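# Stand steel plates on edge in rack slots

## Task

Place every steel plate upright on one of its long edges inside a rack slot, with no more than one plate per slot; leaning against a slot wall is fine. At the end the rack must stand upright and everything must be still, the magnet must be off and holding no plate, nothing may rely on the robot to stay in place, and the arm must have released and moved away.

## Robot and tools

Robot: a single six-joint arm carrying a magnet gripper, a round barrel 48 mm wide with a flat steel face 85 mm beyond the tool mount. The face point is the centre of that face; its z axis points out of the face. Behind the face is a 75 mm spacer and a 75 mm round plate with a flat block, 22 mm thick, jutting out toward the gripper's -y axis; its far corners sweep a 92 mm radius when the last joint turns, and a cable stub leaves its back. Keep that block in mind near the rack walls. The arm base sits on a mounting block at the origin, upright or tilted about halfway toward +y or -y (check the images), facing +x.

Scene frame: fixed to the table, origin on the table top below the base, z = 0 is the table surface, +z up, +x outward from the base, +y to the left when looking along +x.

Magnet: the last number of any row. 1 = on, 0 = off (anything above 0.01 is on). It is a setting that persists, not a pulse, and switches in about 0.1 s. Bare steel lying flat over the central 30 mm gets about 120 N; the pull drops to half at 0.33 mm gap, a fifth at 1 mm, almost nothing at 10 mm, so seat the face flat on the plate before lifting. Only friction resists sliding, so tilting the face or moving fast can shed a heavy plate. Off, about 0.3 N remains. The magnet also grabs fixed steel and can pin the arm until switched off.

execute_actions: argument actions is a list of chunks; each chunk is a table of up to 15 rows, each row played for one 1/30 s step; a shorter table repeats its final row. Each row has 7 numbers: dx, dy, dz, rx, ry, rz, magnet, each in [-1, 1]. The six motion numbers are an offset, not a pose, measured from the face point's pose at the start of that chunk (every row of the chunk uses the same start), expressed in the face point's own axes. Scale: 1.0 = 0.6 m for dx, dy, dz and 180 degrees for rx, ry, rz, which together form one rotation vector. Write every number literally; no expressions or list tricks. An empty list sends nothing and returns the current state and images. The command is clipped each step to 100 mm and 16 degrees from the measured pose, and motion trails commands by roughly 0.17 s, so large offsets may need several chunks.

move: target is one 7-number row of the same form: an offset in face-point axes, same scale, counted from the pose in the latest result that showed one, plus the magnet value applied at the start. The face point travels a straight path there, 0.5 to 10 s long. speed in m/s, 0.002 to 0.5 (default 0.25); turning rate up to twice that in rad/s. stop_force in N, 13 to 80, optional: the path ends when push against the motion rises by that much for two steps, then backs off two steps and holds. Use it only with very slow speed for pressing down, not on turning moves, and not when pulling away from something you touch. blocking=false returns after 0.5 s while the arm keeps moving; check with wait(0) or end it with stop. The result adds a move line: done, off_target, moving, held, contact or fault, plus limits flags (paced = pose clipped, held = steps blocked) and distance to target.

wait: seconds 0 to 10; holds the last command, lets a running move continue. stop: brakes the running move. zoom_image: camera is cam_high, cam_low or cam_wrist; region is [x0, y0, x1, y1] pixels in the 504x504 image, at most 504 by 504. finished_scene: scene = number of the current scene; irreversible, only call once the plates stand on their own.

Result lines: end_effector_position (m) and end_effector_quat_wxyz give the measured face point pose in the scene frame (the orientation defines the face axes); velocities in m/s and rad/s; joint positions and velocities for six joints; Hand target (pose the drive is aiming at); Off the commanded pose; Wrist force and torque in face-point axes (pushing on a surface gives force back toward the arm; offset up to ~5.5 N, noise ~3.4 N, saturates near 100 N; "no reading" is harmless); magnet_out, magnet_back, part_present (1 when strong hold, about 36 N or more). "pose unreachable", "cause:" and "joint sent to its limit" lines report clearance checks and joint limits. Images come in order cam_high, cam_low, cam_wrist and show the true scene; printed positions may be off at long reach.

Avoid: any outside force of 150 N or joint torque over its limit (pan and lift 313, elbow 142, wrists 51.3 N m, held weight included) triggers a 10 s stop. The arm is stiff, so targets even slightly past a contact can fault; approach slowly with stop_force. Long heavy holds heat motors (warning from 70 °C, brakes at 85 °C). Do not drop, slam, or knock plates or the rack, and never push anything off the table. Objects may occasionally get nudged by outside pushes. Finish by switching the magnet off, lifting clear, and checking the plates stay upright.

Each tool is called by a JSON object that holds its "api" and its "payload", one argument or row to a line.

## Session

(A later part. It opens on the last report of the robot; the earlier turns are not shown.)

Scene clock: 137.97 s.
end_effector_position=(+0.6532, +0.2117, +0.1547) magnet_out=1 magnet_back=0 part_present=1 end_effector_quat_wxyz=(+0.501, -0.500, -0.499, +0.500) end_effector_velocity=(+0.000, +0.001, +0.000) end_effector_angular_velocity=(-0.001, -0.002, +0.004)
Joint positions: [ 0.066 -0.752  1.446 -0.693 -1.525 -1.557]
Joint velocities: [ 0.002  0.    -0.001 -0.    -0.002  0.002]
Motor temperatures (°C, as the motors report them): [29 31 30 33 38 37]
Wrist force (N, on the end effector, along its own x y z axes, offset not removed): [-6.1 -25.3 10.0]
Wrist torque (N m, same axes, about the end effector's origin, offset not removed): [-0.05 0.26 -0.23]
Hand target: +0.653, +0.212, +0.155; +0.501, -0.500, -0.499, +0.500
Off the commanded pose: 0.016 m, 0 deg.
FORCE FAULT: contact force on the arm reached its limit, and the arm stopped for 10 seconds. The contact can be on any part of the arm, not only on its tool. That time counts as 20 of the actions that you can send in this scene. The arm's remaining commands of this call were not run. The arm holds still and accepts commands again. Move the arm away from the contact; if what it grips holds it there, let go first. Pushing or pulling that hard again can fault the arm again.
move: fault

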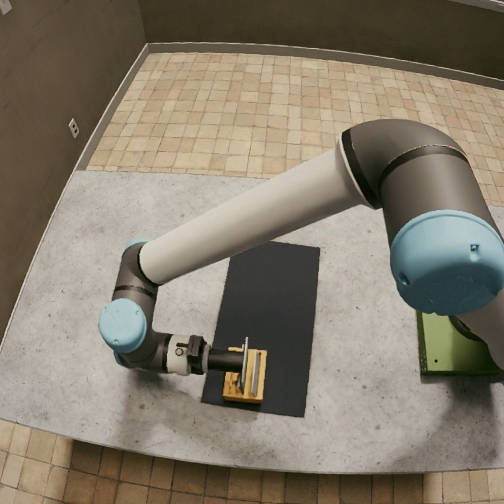

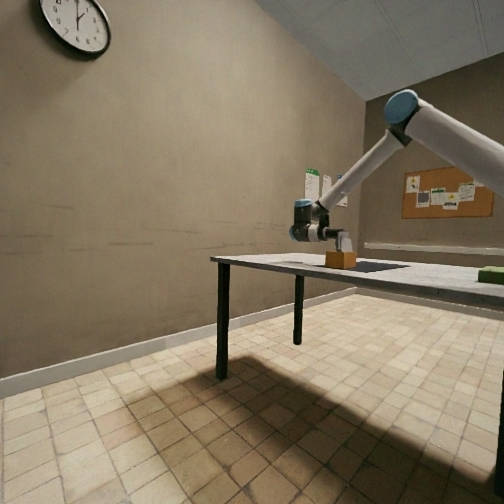

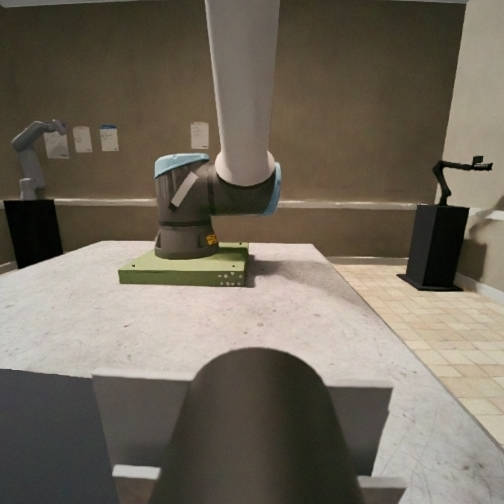

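Hit a plate and shifted the rack (+x). Raise and look.

{"api": "move", "payload": {
  "target": [0,-0.1,-0.08,0,0,0,1],
  "speed": 0.05
}}

{"api": "zoom_image", "payload": {
  "camera": "cam_high",
  "region": [180,300,320,420]
}}

Scene clock: 141.90 s.
end_effector_position=(+0.7012, +0.2115, +0.2144) magnet_out=1 magnet_back=0 part_present=1 end_effector_quat_wxyz=(+0.501, -0.500, -0.499, +0.500) end_effector_velocity=(+0.001, -0.001, +0.001) end_effector_angular_velocity=(-0.000, +0.001, -0.000)
Joint positions: [ 0.064 -0.746  1.305 -0.559 -1.526 -1.557]
Joint velocities: [-0.001  0.001 -0.004  0.004 -0.001  0.   ]
Motor temperatures (°C, as the motors report them): [29 31 30 33 38 37]
Wrist force (N, on the end effector, along its own x y z axes, offset not removed): [-2.9 5.4 -0.3]
Wrist torque (N m, same axes, about the end effector's origin, offset not removed): [0.33 0.49 0.05]
Hand target: +0.701, +0.212, +0.215; +0.501, -0.500, -0.499, +0.500
Off the commanded pose: 0.000 m, 0 deg.
move: done

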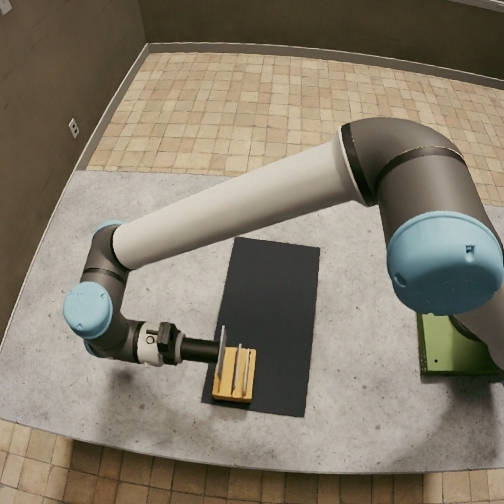

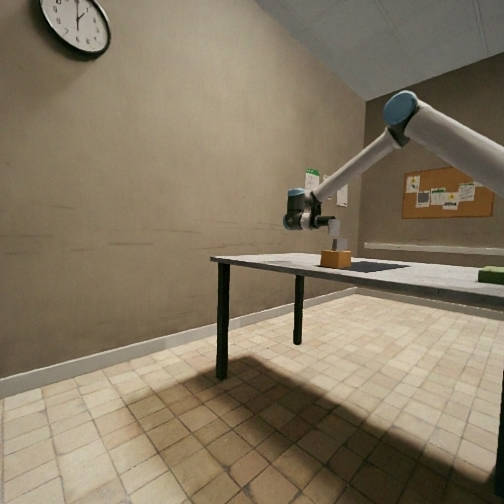

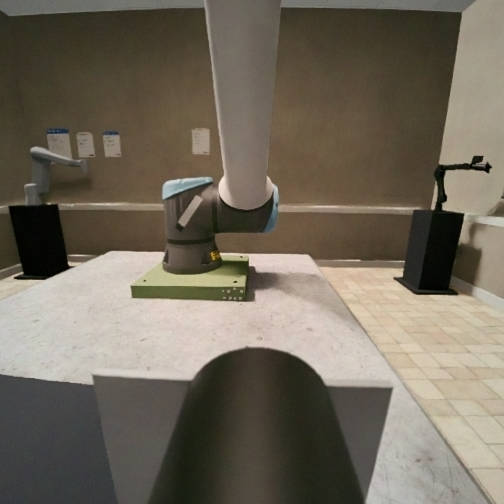

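Region (180, 300, 320, 420) of cam_high's 504x504 image, scaled by 3.600, with more detail than that image has; it fills the top 432 rows of this view, and the rest is white.

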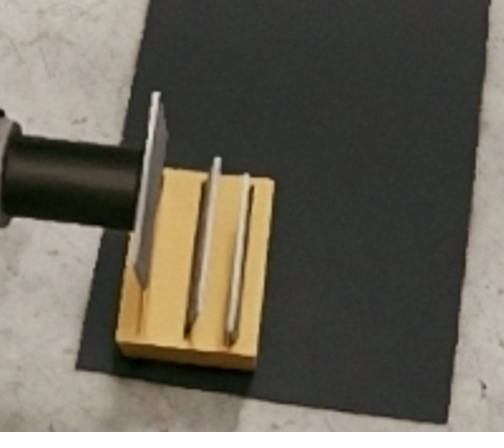

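{"api": "move", "payload": {
  "target": [0.015,0.09,-0.02,0,0,0,1],
  "speed": 0.05
}}

{"api": "move", "payload": {
  "target": [0,0.08,0,0,0,0,1],
  "speed": 0.01,
  "stop_force": 15
}}

Scene clock: 145.40 s.
end_effector_position=(+0.7131, +0.2205, +0.1606) magnet_out=1 magnet_back=0 part_present=1 end_effector_quat_wxyz=(+0.501, -0.500, -0.499, +0.500) end_effector_velocity=(+0.000, +0.000, -0.002) end_effector_angular_velocity=(+0.001, +0.000, -0.001)
Joint positions: [ 0.072 -0.676  1.281 -0.604 -1.518 -1.557]
Joint velocities: [-0.     0.002 -0.001 -0.002  0.001 -0.001]
Motor temperatures (°C, as the motors report them): [29 31 30 33 38 37]
Wrist force (N, on the end effector, along its own x y z axes, offset not removed): [4.9 1.5 -0.7]
Wrist torque (N m, same axes, about the end effector's origin, offset not removed): [-0.15 -0.41 -0.05]
Hand target: +0.713, +0.221, +0.160; +0.501, -0.500, -0.499, +0.500
Off the commanded pose: 0.000 m, 0 deg.
move: done

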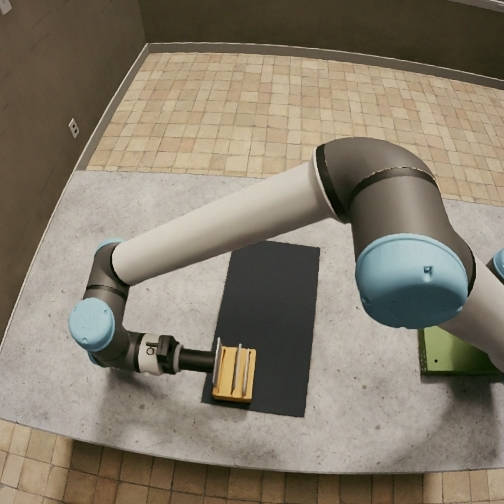

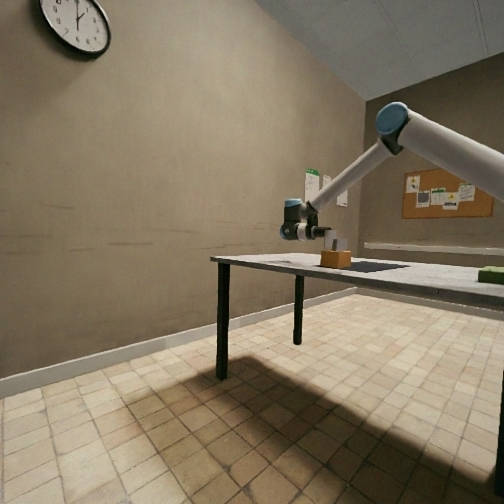

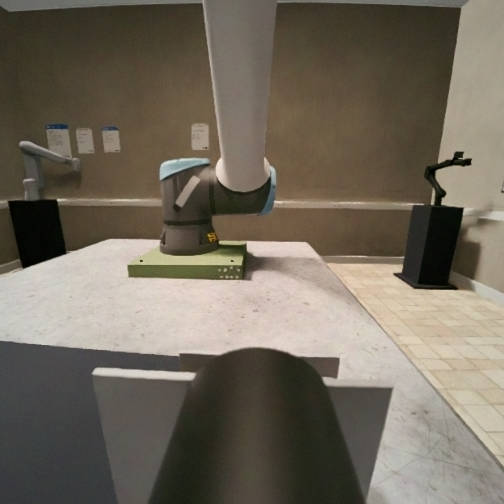

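Scene clock: 147.57 s.
end_effector_position=(+0.7131, +0.2205, +0.1426) magnet_out=1 magnet_back=0 part_present=1 end_effector_quat_wxyz=(+0.501, -0.500, -0.499, +0.500) end_effector_velocity=(-0.000, -0.000, +0.003) end_effector_angular_velocity=(-0.000, +0.004, +0.001)
Joint positions: [ 0.072 -0.659  1.284 -0.624 -1.519 -1.557]
Joint velocities: [-0.    -0.002 -0.001  0.007 -0.001  0.   ]
Motor temperatures (°C, as the motors report them): [29 31 30 33 38 37]
Wrist force (N, on the end effector, along its own x y z axes, offset not removed): [2.0 2.3 -2.3]
Wrist torque (N m, same axes, about the end effector's origin, offset not removed): [-0.32 -0.13 -0.05]
Hand target: +0.713, +0.220, +0.143; +0.501, -0.500, -0.499, +0.500
Off the commanded pose: 0.030 m, 0 deg.
move: contact

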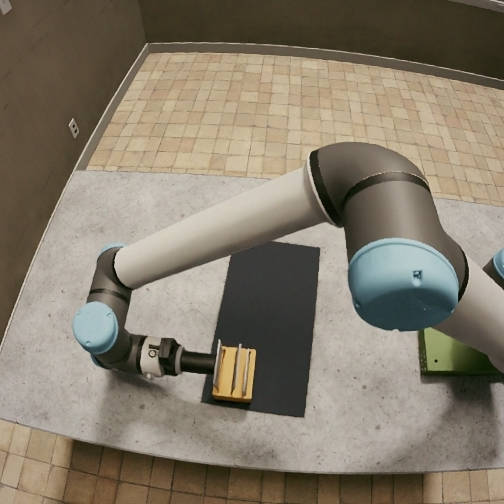

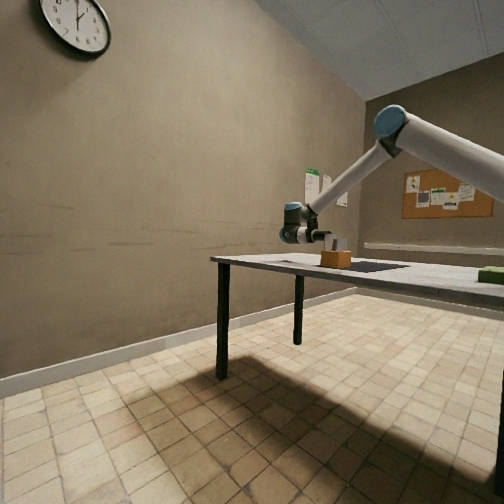

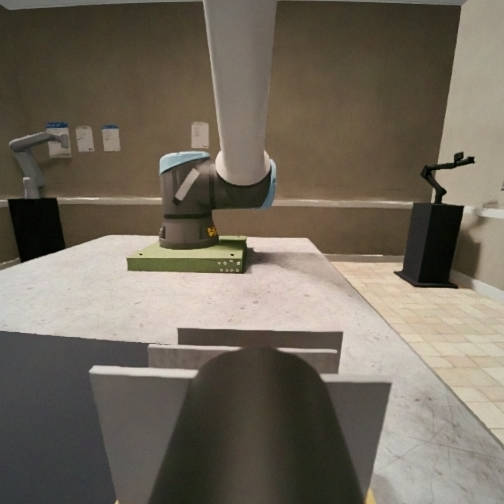

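{"api": "move", "payload": {
  "target": [0,0.007,0.015,0,0,0,1],
  "speed": 0.002
}}

{"api": "execute_actions", "payload": {
  "actions": [
    [[0,0,0,0,0,0,0]],
    [[0,0,0,0,0,0,0]]
  ]
}}

Scene clock: 154.13 s.
end_effector_position=(+0.7041, +0.2205, +0.1385) magnet_out=1 magnet_back=0 part_present=1 end_effector_quat_wxyz=(+0.501, -0.500, -0.499, +0.500) end_effector_velocity=(-0.000, -0.000, -0.000) end_effector_angular_velocity=(+0.000, -0.000, +0.001)
Joint positions: [ 0.072 -0.667  1.309 -0.642 -1.518 -1.557]
Joint velocities: [-0.    -0.     0.001 -0.001 -0.001 -0.   ]
Motor temperatures (°C, as the motors report them): [29 31 30 33 38 37]
Wrist force (N, on the end effector, along its own x y z axes, offset not removed): [1.7 5.8 -4.5]
Wrist torque (N m, same axes, about the end effector's origin, offset not removed): [0.02 -0.11 -0.12]
Hand target: +0.704, +0.220, +0.138; +0.501, -0.500, -0.499, +0.500
Off the commanded pose: 0.000 m, 0 deg.
move: done

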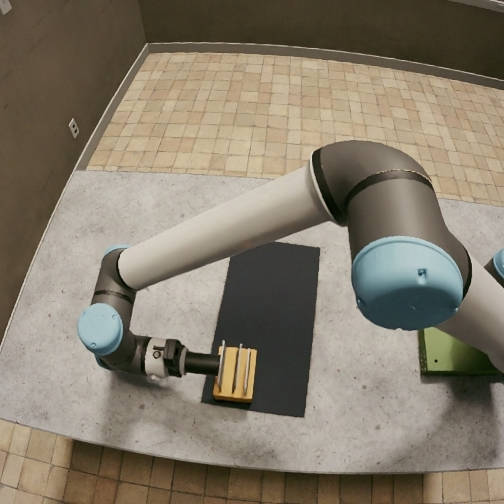

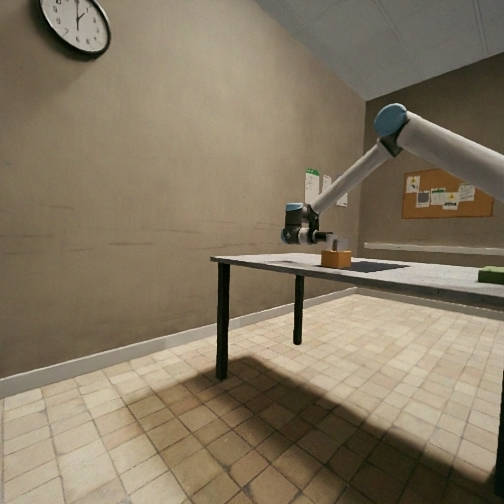

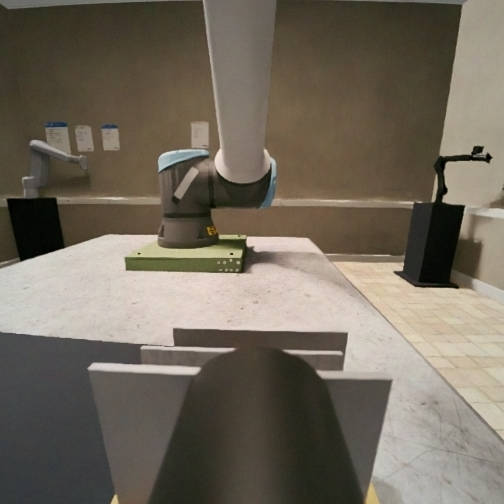

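Scene clock: 155.13 s.
end_effector_position=(+0.7041, +0.2205, +0.1384) magnet_out=0 magnet_back=1 part_present=0 end_effector_quat_wxyz=(+0.501, -0.500, -0.499, +0.500) end_effector_velocity=(-0.000, -0.000, -0.000) end_effector_angular_velocity=(-0.000, +0.000, -0.001)
Joint positions: [ 0.072 -0.667  1.309 -0.642 -1.518 -1.557]
Joint velocities: [-0. -0.  0. -0.  0.  0.]
Motor temperatures (°C, as the motors report them): [29 31 30 33 38 37]
Wrist force (N, on the end effector, along its own x y z axes, offset not removed): [-0.4 11.0 -2.1]
Wrist torque (N m, same axes, about the end effector's origin, offset not removed): [1.23 0.13 -0.12]
Hand target: +0.704, +0.220, +0.138; +0.501, -0.500, -0.499, +0.500
Off the commanded pose: 0.000 m, 0 deg.

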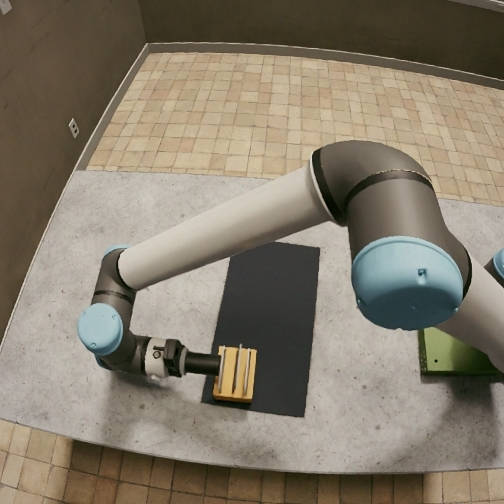

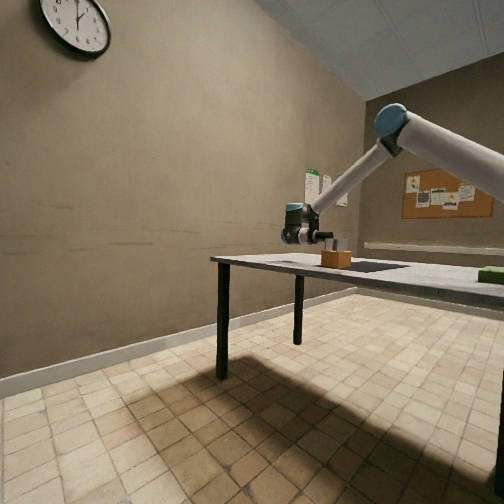

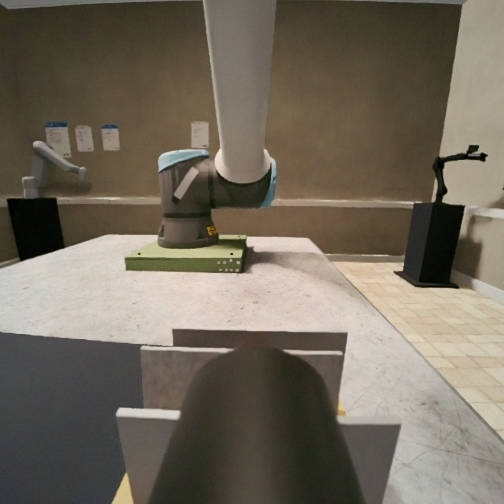

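{"api": "move", "payload": {
  "target": [0,-0.25,-0.06,0,0,0,0]
}}

{"api": "finished_scene", "payload": {
  "scene": 2
}}

Scene clock: 157.17 s.
end_effector_position=(+0.7404, +0.2203, +0.2881) magnet_out=0 magnet_back=1 part_present=0 end_effector_quat_wxyz=(+0.501, -0.500, -0.499, +0.500) end_effector_velocity=(+0.001, -0.000, +0.002) end_effector_angular_velocity=(-0.000, +0.001, -0.003)
Joint positions: [ 0.072 -0.743  1.154 -0.41  -1.518 -1.557]
Joint velocities: [-0.001 -0.    -0.004  0.004  0.002 -0.   ]
Motor temperatures (°C, as the motors report them): [29 31 30 33 38 37]
Wrist force (N, on the end effector, along its own x y z axes, offset not removed): [-0.7 1.7 2.7]
Wrist torque (N m, same axes, about the end effector's origin, offset not removed): [-0.04 0.40 -0.15]
Hand target: +0.740, +0.220, +0.288; +0.501, -0.500, -0.499, +0.500
Off the commanded pose: 0.000 m, 0 deg.
move: done

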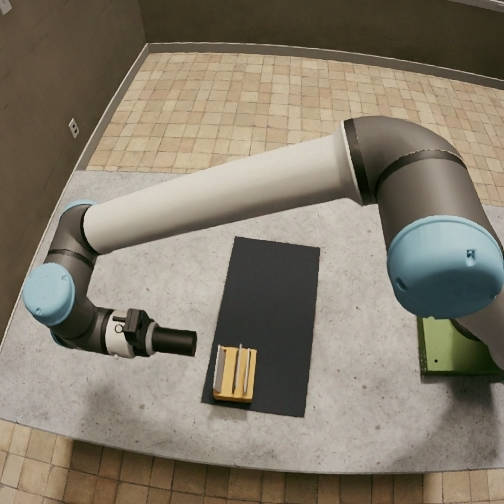

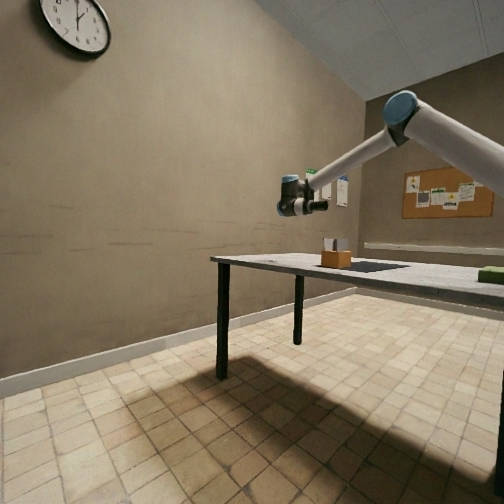

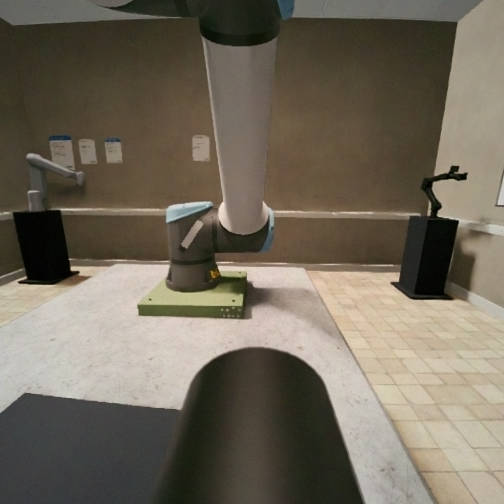

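The scene is finished: the task was done.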